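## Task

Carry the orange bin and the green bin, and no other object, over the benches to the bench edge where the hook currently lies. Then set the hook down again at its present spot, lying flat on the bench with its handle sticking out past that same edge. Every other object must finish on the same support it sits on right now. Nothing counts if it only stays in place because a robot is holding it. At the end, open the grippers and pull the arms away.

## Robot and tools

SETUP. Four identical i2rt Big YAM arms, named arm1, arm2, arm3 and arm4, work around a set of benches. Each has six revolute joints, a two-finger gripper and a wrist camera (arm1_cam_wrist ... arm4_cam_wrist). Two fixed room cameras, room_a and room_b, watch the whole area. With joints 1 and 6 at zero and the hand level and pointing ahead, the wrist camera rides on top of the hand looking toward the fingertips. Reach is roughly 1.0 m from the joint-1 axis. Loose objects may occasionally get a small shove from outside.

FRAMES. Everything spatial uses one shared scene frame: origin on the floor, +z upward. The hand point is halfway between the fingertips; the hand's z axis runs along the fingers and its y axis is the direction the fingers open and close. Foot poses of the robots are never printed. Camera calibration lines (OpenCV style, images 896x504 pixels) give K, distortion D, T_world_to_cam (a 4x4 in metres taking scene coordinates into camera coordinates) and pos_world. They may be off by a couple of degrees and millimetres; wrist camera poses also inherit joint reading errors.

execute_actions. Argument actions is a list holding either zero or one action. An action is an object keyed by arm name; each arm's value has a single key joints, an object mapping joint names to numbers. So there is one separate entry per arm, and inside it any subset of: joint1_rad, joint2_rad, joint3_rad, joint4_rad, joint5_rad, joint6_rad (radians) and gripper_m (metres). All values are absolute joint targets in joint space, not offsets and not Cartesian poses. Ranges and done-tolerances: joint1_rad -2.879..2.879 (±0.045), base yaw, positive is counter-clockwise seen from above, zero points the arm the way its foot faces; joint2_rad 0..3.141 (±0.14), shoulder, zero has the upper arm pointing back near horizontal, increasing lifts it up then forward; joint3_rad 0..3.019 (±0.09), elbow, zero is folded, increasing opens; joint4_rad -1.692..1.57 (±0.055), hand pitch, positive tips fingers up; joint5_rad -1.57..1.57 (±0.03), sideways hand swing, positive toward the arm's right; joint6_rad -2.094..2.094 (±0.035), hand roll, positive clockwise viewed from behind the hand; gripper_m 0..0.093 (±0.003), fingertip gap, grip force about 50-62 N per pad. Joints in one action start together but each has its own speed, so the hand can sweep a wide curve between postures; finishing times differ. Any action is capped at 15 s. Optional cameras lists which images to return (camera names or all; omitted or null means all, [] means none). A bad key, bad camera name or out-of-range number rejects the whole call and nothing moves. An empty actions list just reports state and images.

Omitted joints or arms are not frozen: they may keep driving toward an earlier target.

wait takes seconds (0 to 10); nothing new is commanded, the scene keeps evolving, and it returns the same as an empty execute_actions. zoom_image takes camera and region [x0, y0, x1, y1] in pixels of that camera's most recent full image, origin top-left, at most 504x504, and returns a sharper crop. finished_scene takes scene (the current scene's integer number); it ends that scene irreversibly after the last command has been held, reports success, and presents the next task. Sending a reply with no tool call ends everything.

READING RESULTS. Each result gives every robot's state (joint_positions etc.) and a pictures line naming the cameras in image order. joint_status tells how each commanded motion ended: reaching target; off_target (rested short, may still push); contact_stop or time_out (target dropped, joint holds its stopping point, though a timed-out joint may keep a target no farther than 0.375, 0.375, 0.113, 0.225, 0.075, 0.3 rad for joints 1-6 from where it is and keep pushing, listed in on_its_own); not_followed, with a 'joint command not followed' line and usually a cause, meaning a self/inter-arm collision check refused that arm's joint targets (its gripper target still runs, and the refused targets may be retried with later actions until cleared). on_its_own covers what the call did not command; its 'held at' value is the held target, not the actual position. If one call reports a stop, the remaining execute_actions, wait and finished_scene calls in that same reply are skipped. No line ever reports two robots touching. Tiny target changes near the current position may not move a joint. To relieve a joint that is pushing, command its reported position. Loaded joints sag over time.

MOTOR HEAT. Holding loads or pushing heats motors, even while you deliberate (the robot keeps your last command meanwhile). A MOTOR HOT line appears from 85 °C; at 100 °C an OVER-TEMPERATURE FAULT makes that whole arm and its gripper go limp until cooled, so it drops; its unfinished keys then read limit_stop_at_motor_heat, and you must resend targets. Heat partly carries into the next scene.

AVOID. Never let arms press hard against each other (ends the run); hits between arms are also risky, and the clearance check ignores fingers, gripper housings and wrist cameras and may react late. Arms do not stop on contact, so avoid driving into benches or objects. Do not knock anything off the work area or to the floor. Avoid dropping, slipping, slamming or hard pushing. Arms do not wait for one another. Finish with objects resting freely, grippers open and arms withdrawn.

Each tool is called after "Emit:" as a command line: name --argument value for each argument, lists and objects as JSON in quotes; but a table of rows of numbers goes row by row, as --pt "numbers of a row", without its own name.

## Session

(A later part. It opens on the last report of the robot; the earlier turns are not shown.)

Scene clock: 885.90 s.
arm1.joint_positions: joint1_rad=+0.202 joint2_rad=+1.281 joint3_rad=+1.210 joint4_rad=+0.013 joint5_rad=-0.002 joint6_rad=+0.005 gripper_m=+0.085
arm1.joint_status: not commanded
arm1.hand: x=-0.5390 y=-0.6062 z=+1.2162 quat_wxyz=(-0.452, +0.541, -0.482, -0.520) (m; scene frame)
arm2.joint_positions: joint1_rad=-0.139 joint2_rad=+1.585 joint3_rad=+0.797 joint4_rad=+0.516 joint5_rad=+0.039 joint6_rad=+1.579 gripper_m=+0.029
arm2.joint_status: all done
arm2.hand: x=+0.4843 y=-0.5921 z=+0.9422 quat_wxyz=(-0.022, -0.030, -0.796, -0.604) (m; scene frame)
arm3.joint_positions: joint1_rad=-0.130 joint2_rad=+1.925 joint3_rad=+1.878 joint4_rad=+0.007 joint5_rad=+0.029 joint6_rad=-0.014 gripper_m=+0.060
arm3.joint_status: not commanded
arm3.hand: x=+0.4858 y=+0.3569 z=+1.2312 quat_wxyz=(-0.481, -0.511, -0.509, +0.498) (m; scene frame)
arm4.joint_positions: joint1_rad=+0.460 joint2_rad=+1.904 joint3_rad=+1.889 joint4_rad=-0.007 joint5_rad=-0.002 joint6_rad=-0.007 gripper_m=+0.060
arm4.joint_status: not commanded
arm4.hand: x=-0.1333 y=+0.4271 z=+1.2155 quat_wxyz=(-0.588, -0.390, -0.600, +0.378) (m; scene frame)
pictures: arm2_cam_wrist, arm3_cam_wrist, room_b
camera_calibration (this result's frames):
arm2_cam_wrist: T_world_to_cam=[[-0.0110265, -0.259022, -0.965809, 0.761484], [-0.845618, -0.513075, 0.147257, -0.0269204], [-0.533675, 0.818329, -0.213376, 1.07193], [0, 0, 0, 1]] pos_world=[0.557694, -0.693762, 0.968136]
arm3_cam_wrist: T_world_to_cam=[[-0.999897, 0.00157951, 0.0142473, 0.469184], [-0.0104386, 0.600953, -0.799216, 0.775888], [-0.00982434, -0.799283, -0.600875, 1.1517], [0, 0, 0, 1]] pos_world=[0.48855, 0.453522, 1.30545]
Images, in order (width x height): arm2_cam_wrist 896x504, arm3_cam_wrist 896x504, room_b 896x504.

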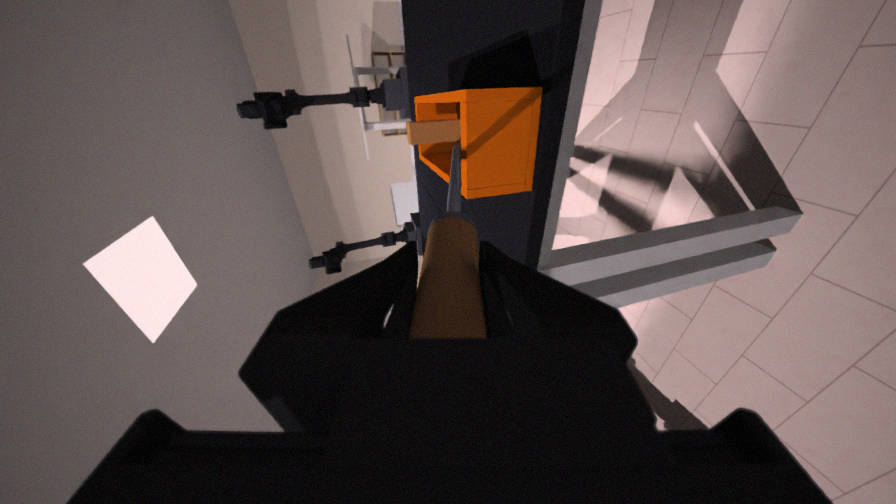

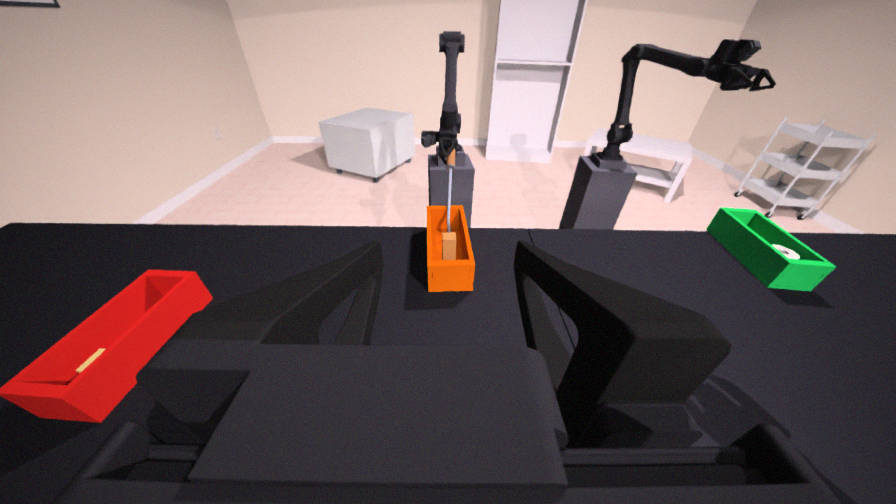

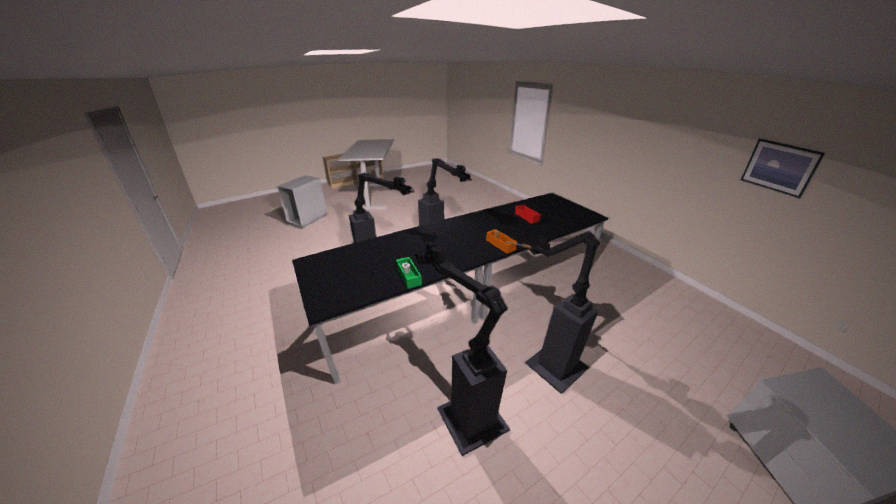

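Emit:
execute_actions --actions '[{"arm2":{"joints":{"joint3_rad":1.6}}, "arm4":{"joints":{"joint1_rad":0.35}}}]' --cameras '[]'

Emit:
execute_actions --actions '[{"arm2":{"joints":{"joint1_rad":0.54,"joint2_rad":2.61,"joint3_rad":2.17,"joint4_rad":0.7,"joint5_rad":1.05}}}]' --cameras '["arm2_cam_wrist","arm4_cam_wrist","arm3_cam_wrist"]'

Scene clock: 916.63 s.
arm1.joint_positions: joint1_rad=+0.202 joint2_rad=+1.281 joint3_rad=+1.210 joint4_rad=+0.013 joint5_rad=-0.002 joint6_rad=+0.005 gripper_m=+0.085
arm1.joint_status: not commanded
arm1.hand: x=-0.5390 y=-0.6062 z=+1.2162 quat_wxyz=(-0.452, +0.541, -0.482, -0.520) (m; scene frame)
arm2.joint_positions: joint1_rad=-0.139 joint2_rad=+1.551 joint3_rad=+1.531 joint4_rad=+0.525 joint5_rad=+0.039 joint6_rad=+1.579 gripper_m=+0.029
arm2.joint_status: all done
arm2.hand: x=+0.4882 y=-0.5137 z=+1.3920 quat_wxyz=(-0.020, -0.029, -0.508, -0.861) (m; scene frame)
arm3.joint_positions: joint1_rad=-0.130 joint2_rad=+1.925 joint3_rad=+1.878 joint4_rad=+0.007 joint5_rad=+0.029 joint6_rad=-0.014 gripper_m=+0.060
arm3.joint_status: not commanded
arm3.hand: x=+0.4858 y=+0.3569 z=+1.2312 quat_wxyz=(-0.481, -0.511, -0.509, +0.498) (m; scene frame)
arm4.joint_positions: joint1_rad=+0.340 joint2_rad=+1.904 joint3_rad=+1.889 joint4_rad=-0.007 joint5_rad=-0.002 joint6_rad=-0.007 gripper_m=+0.060
arm4.joint_status: all done
arm4.hand: x=-0.2272 y=+0.3917 z=+1.2143 quat_wxyz=(-0.563, -0.426, -0.576, +0.413) (m; scene frame)
pictures: none
No camera images: the call's "cameras" was empty. Leave "cameras" out to get every camera's image.

Scene clock: 918.90 s.
arm1.joint_positions: joint1_rad=+0.202 joint2_rad=+1.281 joint3_rad=+1.210 joint4_rad=+0.013 joint5_rad=-0.002 joint6_rad=+0.005 gripper_m=+0.085
arm1.joint_status: not commanded
arm1.hand: x=-0.5390 y=-0.6062 z=+1.2162 quat_wxyz=(-0.452, +0.541, -0.482, -0.520) (m; scene frame)
arm2.joint_positions: joint1_rad=+0.540 joint2_rad=+2.667 joint3_rad=+2.115 joint4_rad=+0.691 joint5_rad=+1.053 joint6_rad=+1.583 gripper_m=+0.028
arm2.joint_status: all done
arm2.hand: x=+0.0519 y=-0.4052 z=+0.8370 quat_wxyz=(-0.101, -0.185, -0.657, -0.723) (m; scene frame)
arm3.joint_positions: joint1_rad=-0.130 joint2_rad=+1.925 joint3_rad=+1.878 joint4_rad=+0.007 joint5_rad=+0.029 joint6_rad=-0.014 gripper_m=+0.060
arm3.joint_status: not commanded
arm3.hand: x=+0.4858 y=+0.3569 z=+1.2312 quat_wxyz=(-0.481, -0.511, -0.509, +0.498) (m; scene frame)
arm4.joint_positions: joint1_rad=+0.340 joint2_rad=+1.904 joint3_rad=+1.889 joint4_rad=-0.007 joint5_rad=-0.002 joint6_rad=-0.007 gripper_m=+0.060
arm4.joint_status: not commanded
arm4.hand: x=-0.2272 y=+0.3917 z=+1.2143 quat_wxyz=(-0.563, -0.426, -0.576, +0.413) (m; scene frame)
pictures: arm2_cam_wrist, arm3_cam_wrist, arm4_cam_wrist
camera_calibration (this result's frames):
arm2_cam_wrist: T_world_to_cam=[[-0.0852506, 0.120885, -0.988999, 0.880723], [-0.972443, -0.226276, 0.0561658, -0.0822228], [-0.216997, 0.966533, 0.136844, 0.416281], [0, 0, 0, 1]] pos_world=[0.085457, -0.527421, 0.818687]
arm3_cam_wrist: T_world_to_cam=[[-0.999897, 0.00157951, 0.0142473, 0.469184], [-0.0104386, 0.600953, -0.799216, 0.775888], [-0.00982434, -0.799283, -0.600875, 1.1517], [0, 0, 0, 1]] pos_world=[0.48855, 0.453522, 1.30545]
arm4_cam_wrist: T_world_to_cam=[[-0.958022, -0.286687, 0.00201967, -0.106442], [-0.176768, 0.585128, -0.791441, 0.697079], [0.225714, -0.758575, -0.611242, 1.21087], [0, 0, 0, 1]] pos_world=[-0.252063, 0.480136, 1.29204]
Images, in order (width x height): arm2_cam_wrist 896x504, arm3_cam_wrist 896x504, arm4_cam_wrist 896x504.

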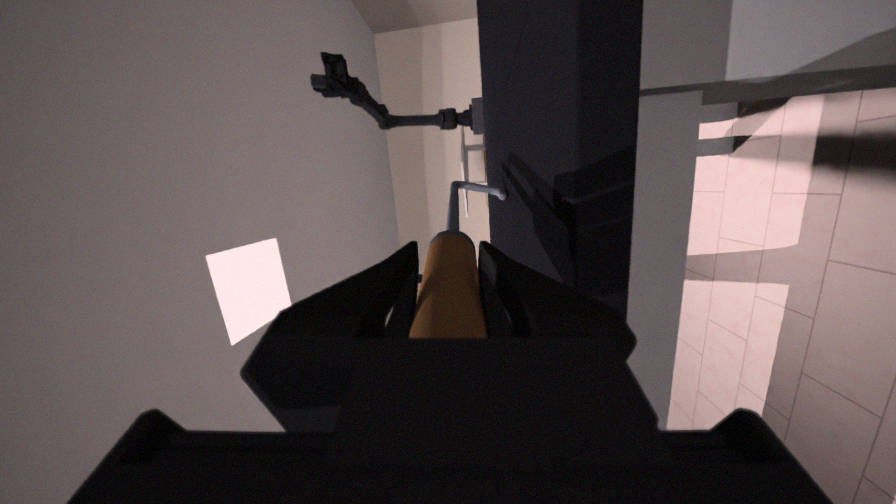

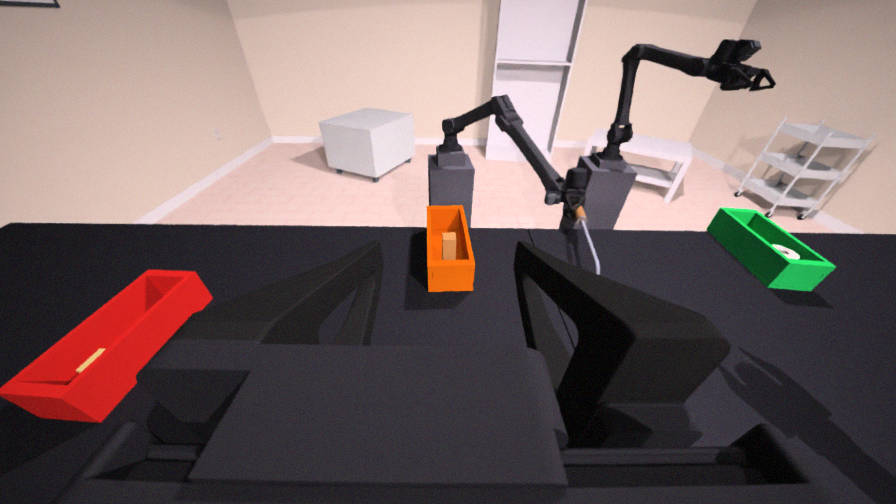

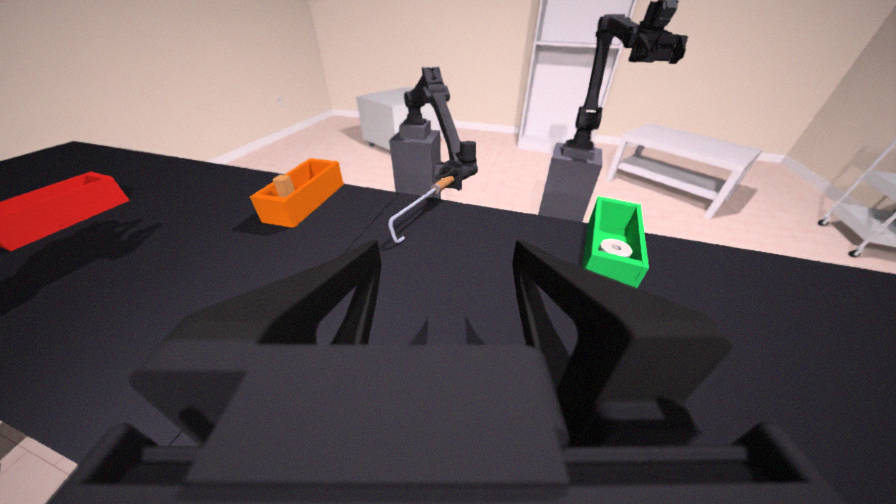

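Emit:
execute_actions --actions '[]'

Scene clock: 926.67 s.
arm1.joint_positions: joint1_rad=+0.202 joint2_rad=+1.281 joint3_rad=+1.210 joint4_rad=+0.013 joint5_rad=-0.002 joint6_rad=+0.005 gripper_m=+0.085
arm1.joint_status: not commanded
arm1.hand: x=-0.5390 y=-0.6062 z=+1.2162 quat_wxyz=(-0.452, +0.541, -0.482, -0.520) (m; scene frame)
arm2.joint_positions: joint1_rad=+0.540 joint2_rad=+2.667 joint3_rad=+2.115 joint4_rad=+0.691 joint5_rad=+1.053 joint6_rad=+1.583 gripper_m=+0.028
arm2.joint_status: all done
arm2.hand: x=+0.0519 y=-0.4052 z=+0.8370 quat_wxyz=(-0.101, -0.185, -0.657, -0.723) (m; scene frame)
arm3.joint_positions: joint1_rad=-0.130 joint2_rad=+1.925 joint3_rad=+1.878 joint4_rad=+0.007 joint5_rad=+0.029 joint6_rad=-0.014 gripper_m=+0.060
arm3.joint_status: not commanded
arm3.hand: x=+0.4858 y=+0.3569 z=+1.2312 quat_wxyz=(-0.481, -0.511, -0.509, +0.498) (m; scene frame)
arm4.joint_positions: joint1_rad=+0.340 joint2_rad=+1.904 joint3_rad=+1.889 joint4_rad=-0.007 joint5_rad=-0.002 joint6_rad=-0.007 gripper_m=+0.060
arm4.joint_status: not commanded
arm4.hand: x=-0.2272 y=+0.3917 z=+1.2143 quat_wxyz=(-0.563, -0.426, -0.576, +0.413) (m; scene frame)
pictures: arm1_cam_wrist, arm2_cam_wrist, arm3_cam_wrist, arm4_cam_wrist, room_a, room_b
camera_calibration (this result's frames):
arm1_cam_wrist: T_world_to_cam=[[0.99009, 0.1403, -0.00610126, 0.62351], [0.0826039, -0.616966, -0.782642, 0.627939], [-0.113569, 0.774383, -0.622442, 1.29157], [0, 0, 0, 1]] pos_world=[-0.52252, -0.700228, 1.29918]
arm2_cam_wrist: T_world_to_cam=[[-0.0852506, 0.120885, -0.988999, 0.880723], [-0.972443, -0.226276, 0.0561658, -0.0822228], [-0.216997, 0.966533, 0.136844, 0.416281], [0, 0, 0, 1]] pos_world=[0.085457, -0.527421, 0.818687]
arm3_cam_wrist: T_world_to_cam=[[-0.999897, 0.00157951, 0.0142473, 0.469184], [-0.0104386, 0.600953, -0.799216, 0.775888], [-0.00982434, -0.799283, -0.600875, 1.1517], [0, 0, 0, 1]] pos_world=[0.48855, 0.453522, 1.30545]
arm4_cam_wrist: T_world_to_cam=[[-0.958022, -0.286687, 0.00201967, -0.106442], [-0.176768, 0.585128, -0.791441, 0.697079], [0.225714, -0.758575, -0.611242, 1.21087], [0, 0, 0, 1]] pos_world=[-0.252063, 0.480136, 1.29204]
Images, in order (width x height): arm1_cam_wrist 896x504, arm2_cam_wrist 896x504, arm3_cam_wrist 896x504, arm4_cam_wrist 896x504, room_a 896x504, room_b 896x504.

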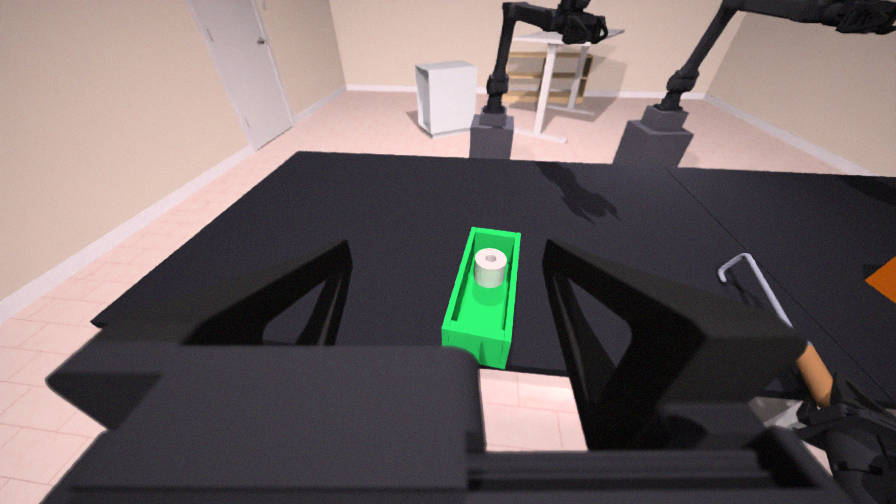

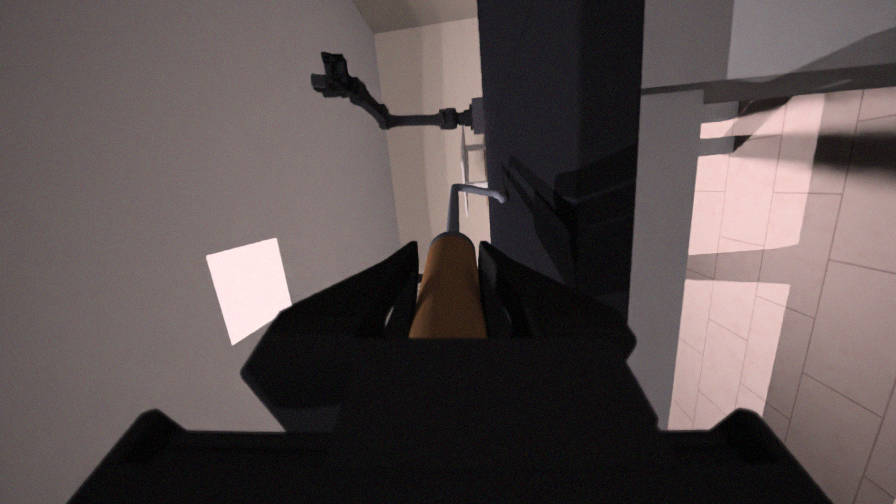

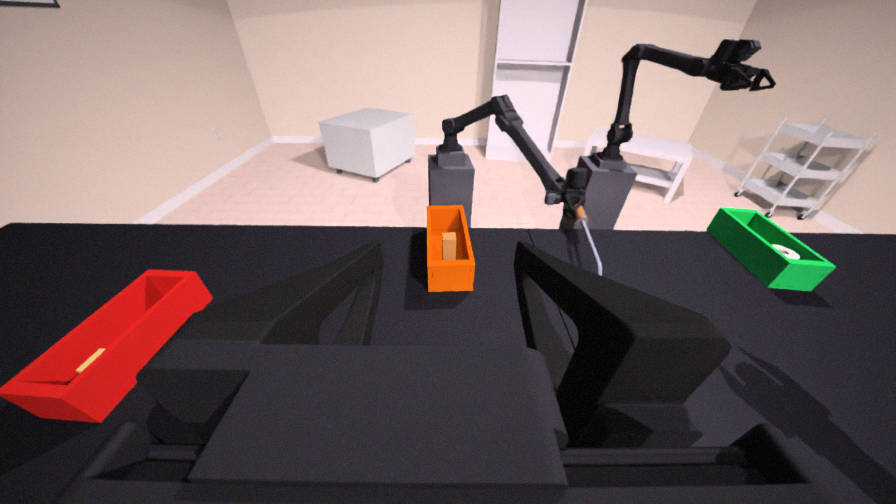

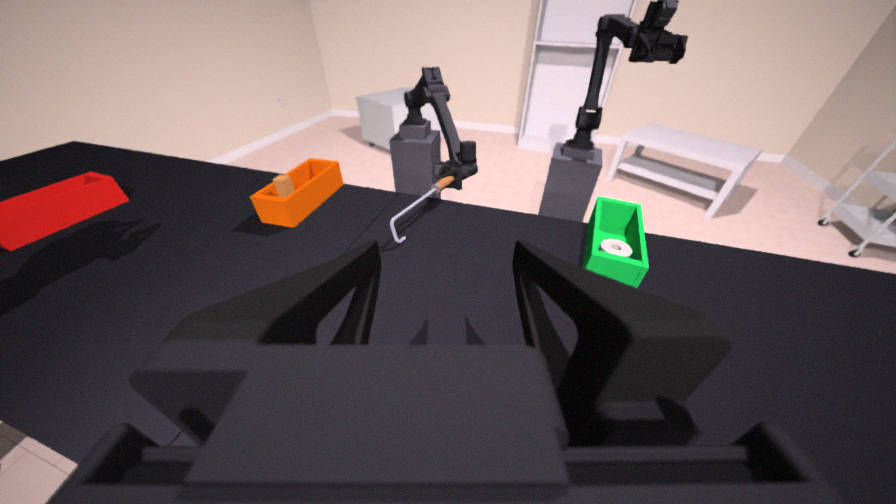

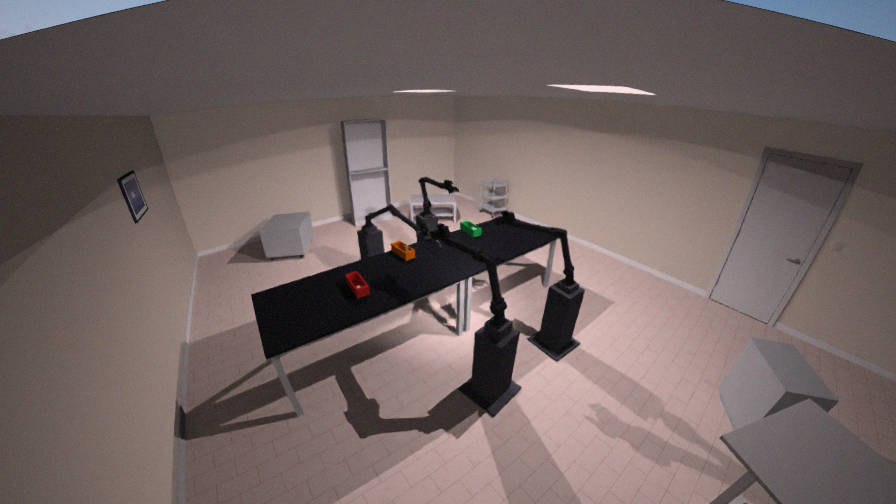

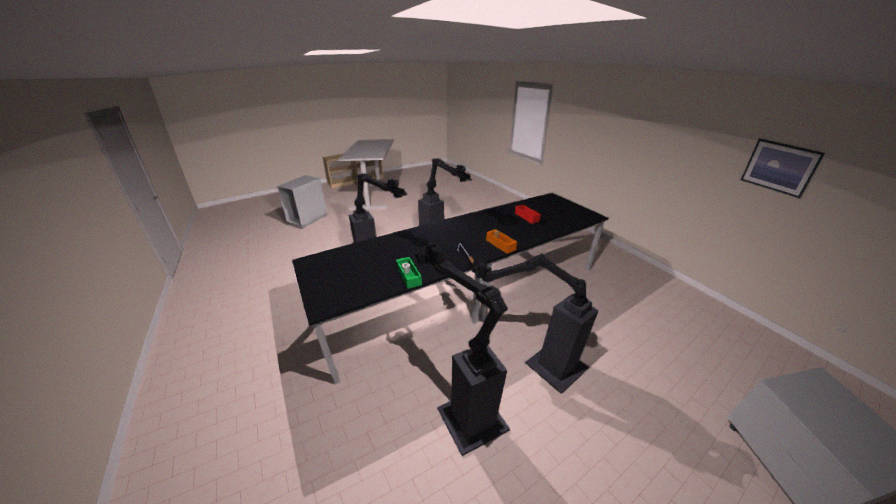

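Emit:
execute_actions --actions '[{"arm2":{"joints":{"joint6_rad":0.0}}}]' --cameras '["arm2_cam_wrist","arm4_cam_wrist","arm1_cam_wrist"]'

Scene clock: 936.20 s.
arm1.joint_positions: joint1_rad=+0.202 joint2_rad=+1.281 joint3_rad=+1.210 joint4_rad=+0.013 joint5_rad=-0.002 joint6_rad=+0.005 gripper_m=+0.085
arm1.joint_status: not commanded
arm1.hand: x=-0.5390 y=-0.6062 z=+1.2162 quat_wxyz=(-0.452, +0.541, -0.482, -0.520) (m; scene frame)
arm2.joint_positions: joint1_rad=+0.542 joint2_rad=+2.636 joint3_rad=+2.123 joint4_rad=+0.691 joint5_rad=+1.043 joint6_rad=+0.008 gripper_m=+0.028
arm2.joint_status: all done
arm2.hand: x=+0.0475 y=-0.4029 z=+0.8671 quat_wxyz=(-0.580, +0.324, -0.592, -0.455) (m; scene frame)
arm3.joint_positions: joint1_rad=-0.130 joint2_rad=+1.925 joint3_rad=+1.878 joint4_rad=+0.007 joint5_rad=+0.029 joint6_rad=-0.014 gripper_m=+0.060
arm3.joint_status: not commanded
arm3.hand: x=+0.4858 y=+0.3569 z=+1.2312 quat_wxyz=(-0.481, -0.511, -0.509, +0.498) (m; scene frame)
arm4.joint_positions: joint1_rad=+0.340 joint2_rad=+1.904 joint3_rad=+1.889 joint4_rad=-0.007 joint5_rad=-0.002 joint6_rad=-0.007 gripper_m=+0.060
arm4.joint_status: not commanded
arm4.hand: x=-0.2272 y=+0.3917 z=+1.2143 quat_wxyz=(-0.563, -0.426, -0.576, +0.413) (m; scene frame)
pictures: arm1_cam_wrist, arm2_cam_wrist, arm4_cam_wrist
camera_calibration (this result's frames):
arm1_cam_wrist: T_world_to_cam=[[0.99009, 0.1403, -0.00610126, 0.62351], [0.0826039, -0.616966, -0.782642, 0.627939], [-0.113569, 0.774383, -0.622442, 1.29157], [0, 0, 0, 1]] pos_world=[-0.52252, -0.700228, 1.29918]
arm2_cam_wrist: T_world_to_cam=[[0.917195, -0.367692, -0.15348, -0.0591229], [-0.314571, -0.431838, -0.845317, 0.580001], [0.244538, 0.823601, -0.511744, 0.891925], [0, 0, 0, 1]] pos_world=[0.0185693, -0.505864, 0.937649]
arm4_cam_wrist: T_world_to_cam=[[-0.958022, -0.286687, 0.00201967, -0.106442], [-0.176768, 0.585128, -0.791441, 0.697079], [0.225714, -0.758575, -0.611242, 1.21087], [0, 0, 0, 1]] pos_world=[-0.252063, 0.480136, 1.29204]
Images, in order (width x height): arm1_cam_wrist 896x504, arm2_cam_wrist 896x504, arm4_cam_wrist 896x504.

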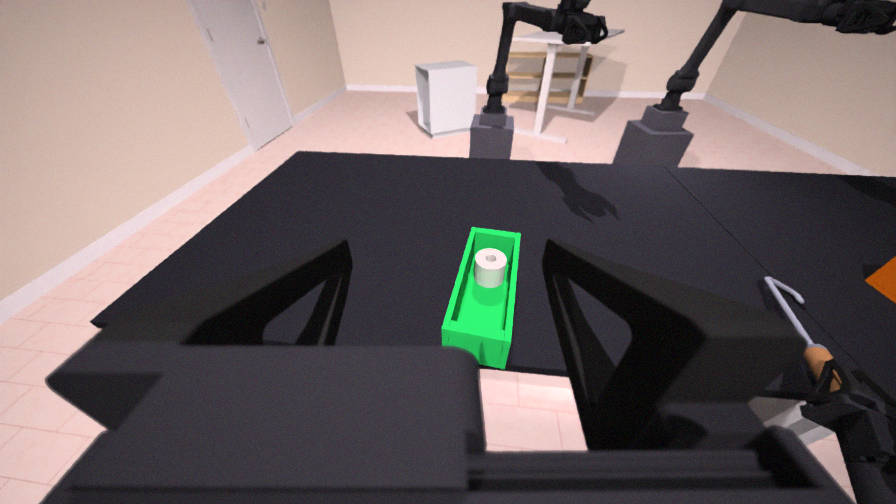

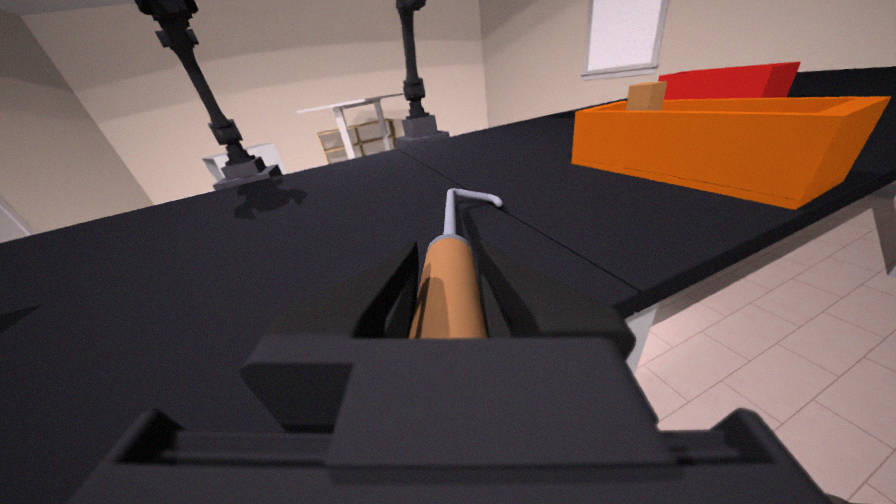

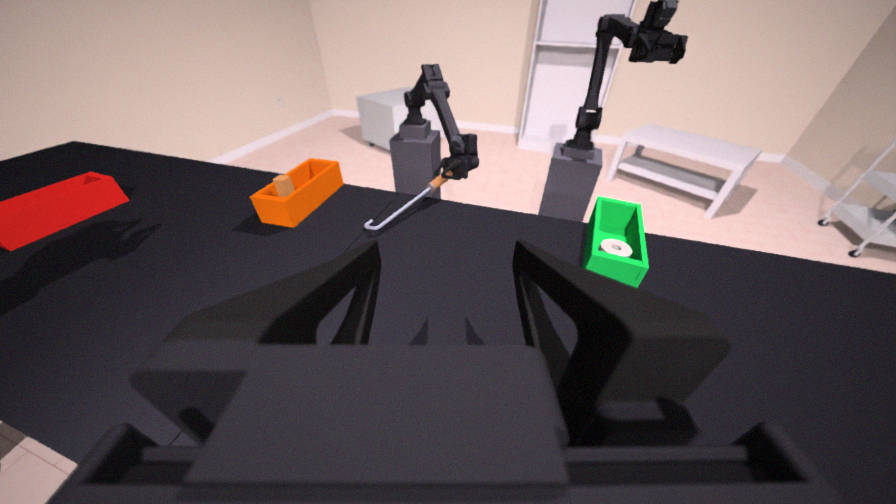

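Emit:
execute_actions --actions '[{"arm2":{"joints":{"joint3_rad":1.99,"joint2_rad":2.636}}}]' --cameras '["arm2_cam_wrist","arm4_cam_wrist","arm1_cam_wrist"]'

Scene clock: 943.77 s.
arm1.joint_positions: joint1_rad=+0.202 joint2_rad=+1.281 joint3_rad=+1.210 joint4_rad=+0.013 joint5_rad=-0.002 joint6_rad=+0.005 gripper_m=+0.085
arm1.joint_status: not commanded
arm1.hand: x=-0.5390 y=-0.6062 z=+1.2162 quat_wxyz=(-0.452, +0.541, -0.482, -0.520) (m; scene frame)
arm2.joint_positions: joint1_rad=+0.542 joint2_rad=+2.634 joint3_rad=+1.996 joint4_rad=+0.697 joint5_rad=+1.047 joint6_rad=+0.002 gripper_m=+0.028
arm2.joint_status: all done
arm2.hand: x=+0.0624 y=-0.4224 z=+0.8087 quat_wxyz=(-0.587, +0.368, -0.592, -0.412) (m; scene frame)
arm3.joint_positions: joint1_rad=-0.130 joint2_rad=+1.925 joint3_rad=+1.878 joint4_rad=+0.007 joint5_rad=+0.029 joint6_rad=-0.014 gripper_m=+0.060
arm3.joint_status: not commanded
arm3.hand: x=+0.4858 y=+0.3569 z=+1.2312 quat_wxyz=(-0.481, -0.511, -0.509, +0.498) (m; scene frame)
arm4.joint_positions: joint1_rad=+0.340 joint2_rad=+1.904 joint3_rad=+1.889 joint4_rad=-0.007 joint5_rad=-0.002 joint6_rad=-0.007 gripper_m=+0.060
arm4.joint_status: not commanded
arm4.hand: x=-0.2272 y=+0.3917 z=+1.2143 quat_wxyz=(-0.563, -0.426, -0.576, +0.413) (m; scene frame)
pictures: arm1_cam_wrist, arm2_cam_wrist, arm4_cam_wrist
camera_calibration (this result's frames):
arm1_cam_wrist: T_world_to_cam=[[0.99009, 0.1403, -0.00610126, 0.62351], [0.0826039, -0.616966, -0.782642, 0.627939], [-0.113569, 0.774383, -0.622442, 1.29157], [0, 0, 0, 1]] pos_world=[-0.52252, -0.700228, 1.29918]
arm2_cam_wrist: T_world_to_cam=[[0.923425, -0.381012, -0.0460093, -0.181834], [-0.252266, -0.512262, -0.820944, 0.46935], [0.289221, 0.769687, -0.569152, 0.895282], [0, 0, 0, 1]] pos_world=[0.0273769, -0.517938, 0.886495]
arm4_cam_wrist: T_world_to_cam=[[-0.958022, -0.286687, 0.00201967, -0.106442], [-0.176768, 0.585128, -0.791441, 0.697079], [0.225714, -0.758575, -0.611242, 1.21087], [0, 0, 0, 1]] pos_world=[-0.252063, 0.480136, 1.29204]
Images, in order (width x height): arm1_cam_wrist 896x504, arm2_cam_wrist 896x504, arm4_cam_wrist 896x504.

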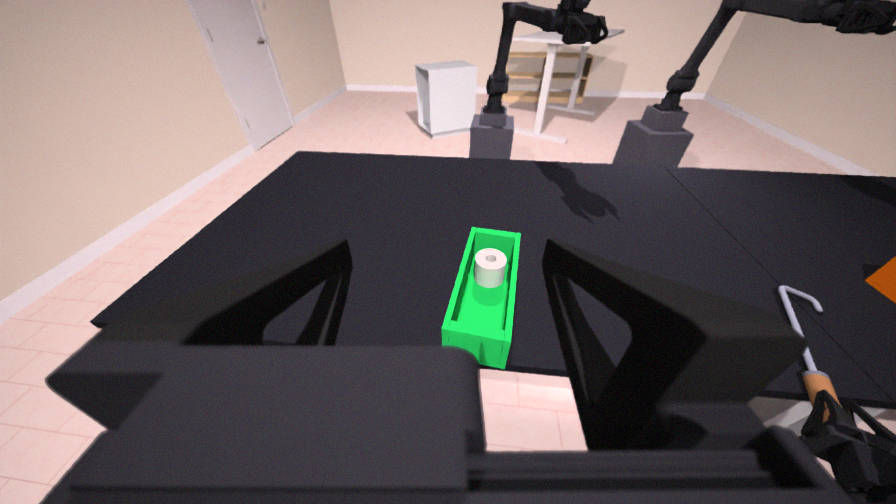

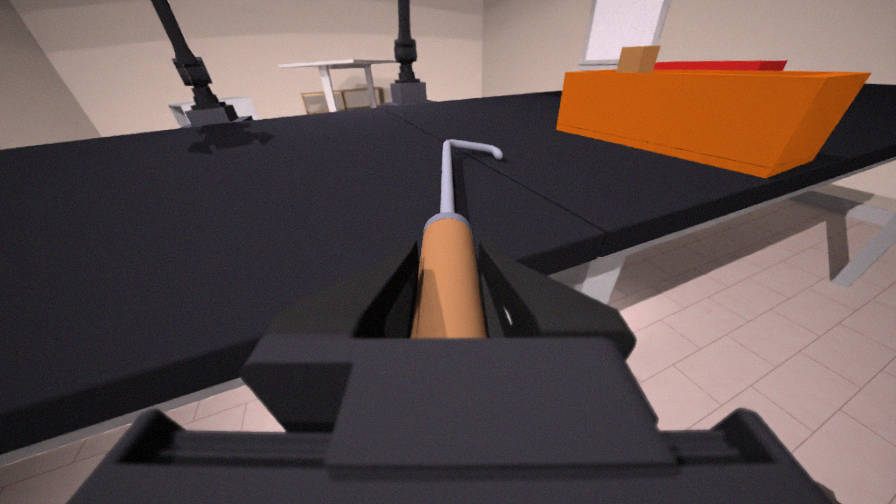

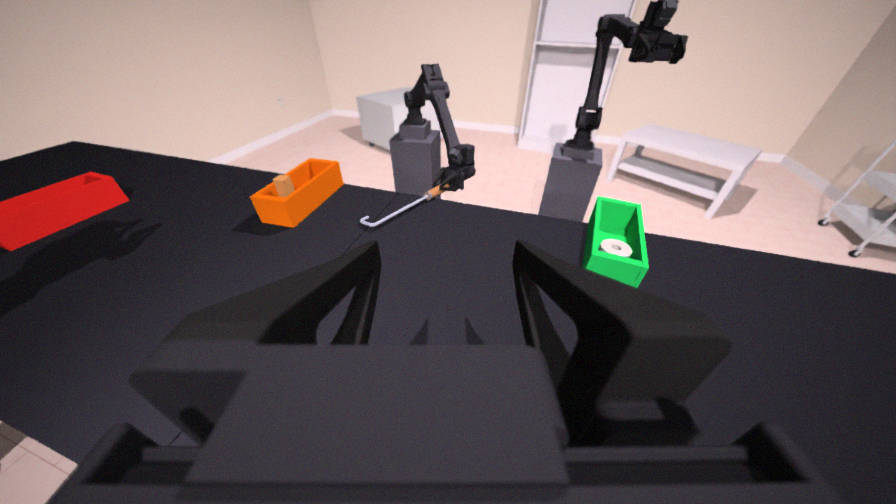

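Emit:
execute_actions --actions '[{"arm2":{"joints":{"joint3_rad":1.945}}}]' --cameras '["arm2_cam_wrist","arm4_cam_wrist","arm1_cam_wrist"]'

Scene clock: 947.67 s.
arm1.joint_positions: joint1_rad=+0.202 joint2_rad=+1.281 joint3_rad=+1.210 joint4_rad=+0.013 joint5_rad=-0.002 joint6_rad=+0.005 gripper_m=+0.085
arm1.joint_status: not commanded
arm1.hand: x=-0.5390 y=-0.6062 z=+1.2162 quat_wxyz=(-0.452, +0.541, -0.482, -0.520) (m; scene frame)
arm2.joint_positions: joint1_rad=+0.542 joint2_rad=+2.624 joint3_rad=+1.974 joint4_rad=+0.697 joint5_rad=+1.046 joint6_rad=+0.002 gripper_m=+0.028
arm2.joint_status: all done
arm2.hand: x=+0.0645 y=-0.4254 z=+0.8067 quat_wxyz=(-0.587, +0.373, -0.591, -0.408) (m; scene frame)
arm3.joint_positions: joint1_rad=-0.130 joint2_rad=+1.925 joint3_rad=+1.878 joint4_rad=+0.007 joint5_rad=+0.029 joint6_rad=-0.014 gripper_m=+0.060
arm3.joint_status: not commanded
arm3.hand: x=+0.4858 y=+0.3569 z=+1.2312 quat_wxyz=(-0.481, -0.511, -0.509, +0.498) (m; scene frame)
arm4.joint_positions: joint1_rad=+0.340 joint2_rad=+1.904 joint3_rad=+1.889 joint4_rad=-0.007 joint5_rad=-0.002 joint6_rad=-0.007 gripper_m=+0.060
arm4.joint_status: not commanded
arm4.hand: x=-0.2272 y=+0.3917 z=+1.2143 quat_wxyz=(-0.563, -0.426, -0.576, +0.413) (m; scene frame)
pictures: arm1_cam_wrist, arm2_cam_wrist, arm4_cam_wrist
camera_calibration (this result's frames):
arm1_cam_wrist: T_world_to_cam=[[0.99009, 0.1403, -0.00610126, 0.62351], [0.0826039, -0.616966, -0.782642, 0.627939], [-0.113569, 0.774383, -0.622442, 1.29157], [0, 0, 0, 1]] pos_world=[-0.52252, -0.700228, 1.29918]
arm2_cam_wrist: T_world_to_cam=[[0.924163, -0.380315, -0.0358105, -0.192992], [-0.245791, -0.52026, -0.817873, 0.460392], [0.292419, 0.76465, -0.574284, 0.897596], [0, 0, 0, 1]] pos_world=[0.0290423, -0.520221, 0.885106]
arm4_cam_wrist: T_world_to_cam=[[-0.958022, -0.286687, 0.00201967, -0.106442], [-0.176768, 0.585128, -0.791441, 0.697079], [0.225714, -0.758575, -0.611242, 1.21087], [0, 0, 0, 1]] pos_world=[-0.252063, 0.480136, 1.29204]
Images, in order (width x height): arm1_cam_wrist 896x504, arm2_cam_wrist 896x504, arm4_cam_wrist 896x504.

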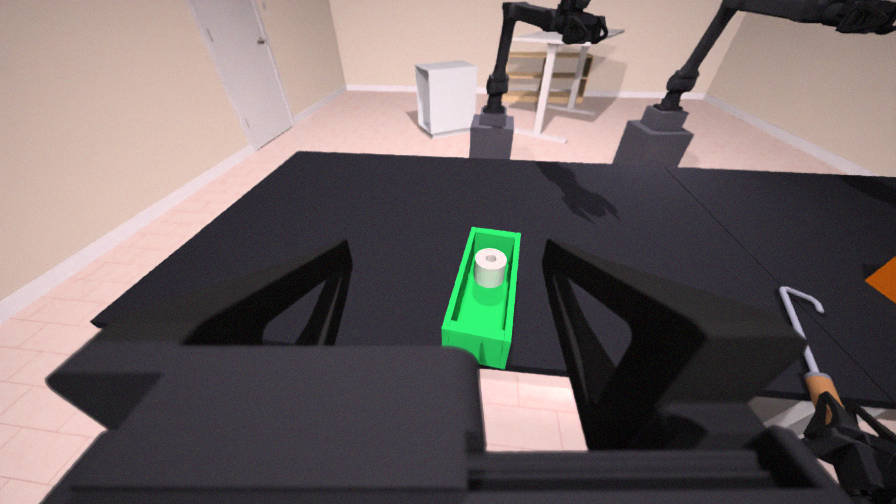

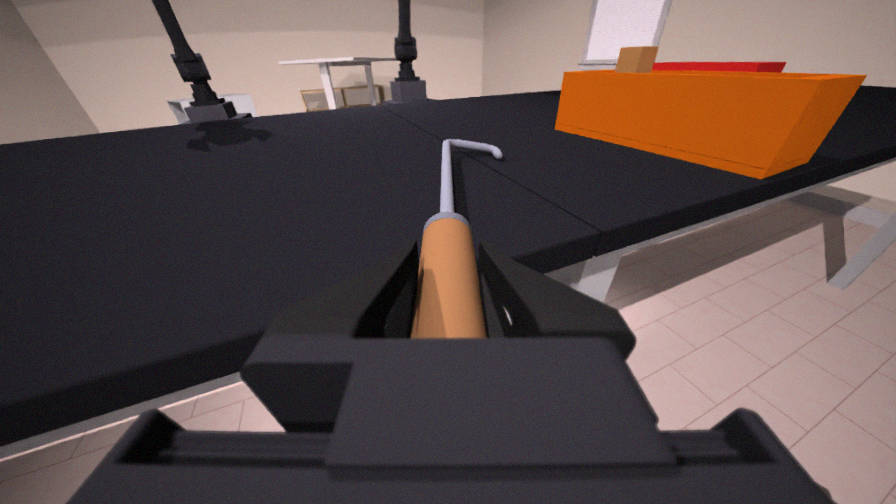

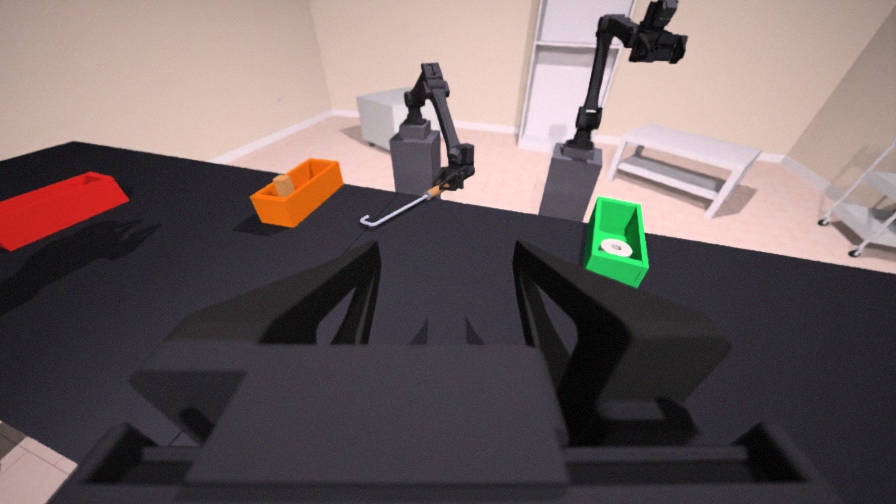

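Emit:
zoom_image --camera "arm4_cam_wrist" --region '[340, 140, 500, 240]'

Emit:
zoom_image --camera "arm1_cam_wrist" --region '[736, 270, 896, 450]'

Region (340, 140, 500, 240) of arm4_cam_wrist's 896x504 image, scaled by 3.150, with more detail than that image has; it fills the top 315 rows of this view, and the rest is white.

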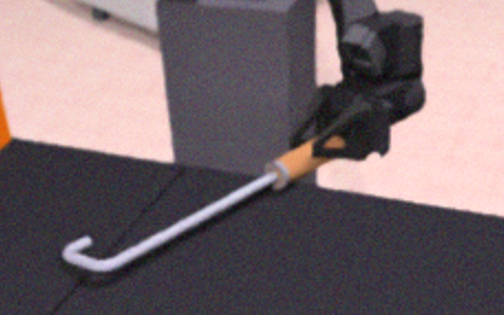

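Region (736, 270, 896, 450) of arm1_cam_wrist's 896x504 image, scaled by 2.800, with more detail than that image has.

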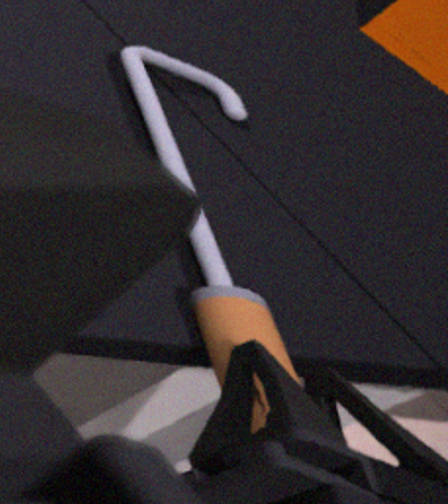

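Emit:
execute_actions --actions '[{"arm2":{"joints":{"joint3_rad":1.905,"joint2_rad":2.64}}}]' --cameras '["arm2_cam_wrist","arm4_cam_wrist","arm1_cam_wrist"]'

Scene clock: 958.13 s.
arm1.joint_positions: joint1_rad=+0.202 joint2_rad=+1.281 joint3_rad=+1.210 joint4_rad=+0.013 joint5_rad=-0.002 joint6_rad=+0.005 gripper_m=+0.085
arm1.joint_status: not commanded
arm1.hand: x=-0.5390 y=-0.6062 z=+1.2162 quat_wxyz=(-0.452, +0.541, -0.482, -0.520) (m; scene frame)
arm2.joint_positions: joint1_rad=+0.542 joint2_rad=+2.608 joint3_rad=+1.942 joint4_rad=+0.702 joint5_rad=+1.044 joint6_rad=+0.002 gripper_m=+0.028
arm2.joint_status: all done
arm2.hand: x=+0.0676 y=-0.4298 z=+0.8060 quat_wxyz=(-0.587, +0.377, -0.591, -0.405) (m; scene frame)
arm3.joint_positions: joint1_rad=-0.130 joint2_rad=+1.925 joint3_rad=+1.878 joint4_rad=+0.007 joint5_rad=+0.029 joint6_rad=-0.014 gripper_m=+0.060
arm3.joint_status: not commanded
arm3.hand: x=+0.4858 y=+0.3569 z=+1.2312 quat_wxyz=(-0.481, -0.511, -0.509, +0.498) (m; scene frame)
arm4.joint_positions: joint1_rad=+0.340 joint2_rad=+1.904 joint3_rad=+1.889 joint4_rad=-0.007 joint5_rad=-0.002 joint6_rad=-0.007 gripper_m=+0.060
arm4.joint_status: not commanded
arm4.hand: x=-0.2272 y=+0.3917 z=+1.2143 quat_wxyz=(-0.563, -0.426, -0.576, +0.413) (m; scene frame)
pictures: arm1_cam_wrist, arm2_cam_wrist, arm4_cam_wrist
camera_calibration (this result's frames):
arm1_cam_wrist: T_world_to_cam=[[0.99009, 0.1403, -0.00610126, 0.62351], [0.0826039, -0.616966, -0.782642, 0.627939], [-0.113569, 0.774383, -0.622442, 1.29157], [0, 0, 0, 1]] pos_world=[-0.52252, -0.700228, 1.29918]
arm2_cam_wrist: T_world_to_cam=[[0.925237, -0.378434, -0.0269126, -0.204025], [-0.239458, -0.527486, -0.815119, 0.452519], [0.294273, 0.760622, -0.578669, 0.901379], [0, 0, 0, 1]] pos_world=[0.0318796, -0.524122, 0.884965]
arm4_cam_wrist: T_world_to_cam=[[-0.958022, -0.286687, 0.00201967, -0.106442], [-0.176768, 0.585128, -0.791441, 0.697079], [0.225714, -0.758575, -0.611242, 1.21087], [0, 0, 0, 1]] pos_world=[-0.252063, 0.480136, 1.29204]
Images, in order (width x height): arm1_cam_wrist 896x504, arm2_cam_wrist 896x504, arm4_cam_wrist 896x504.

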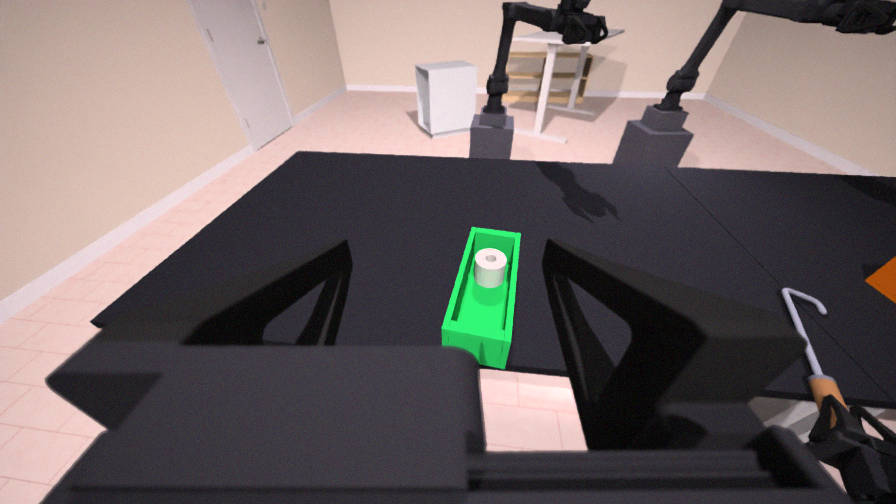

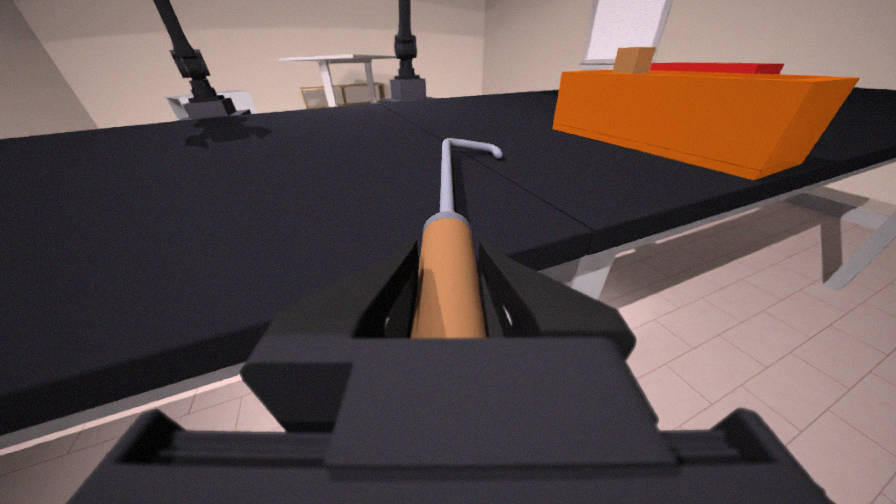

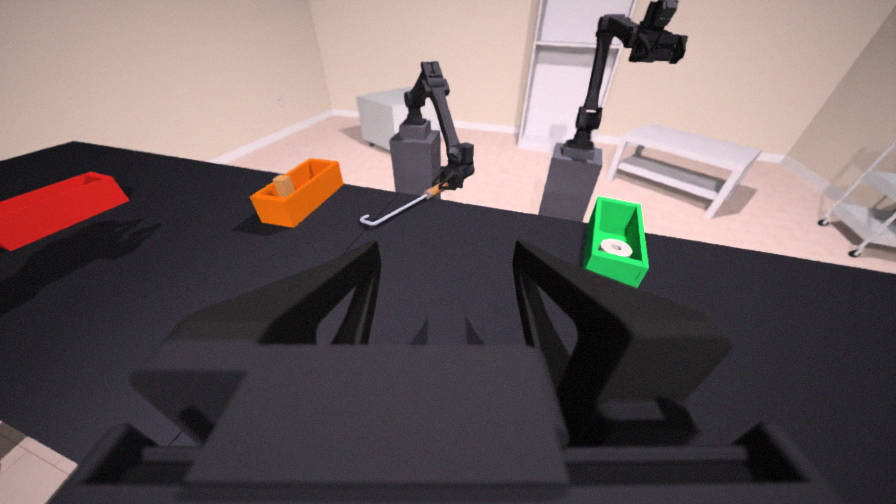

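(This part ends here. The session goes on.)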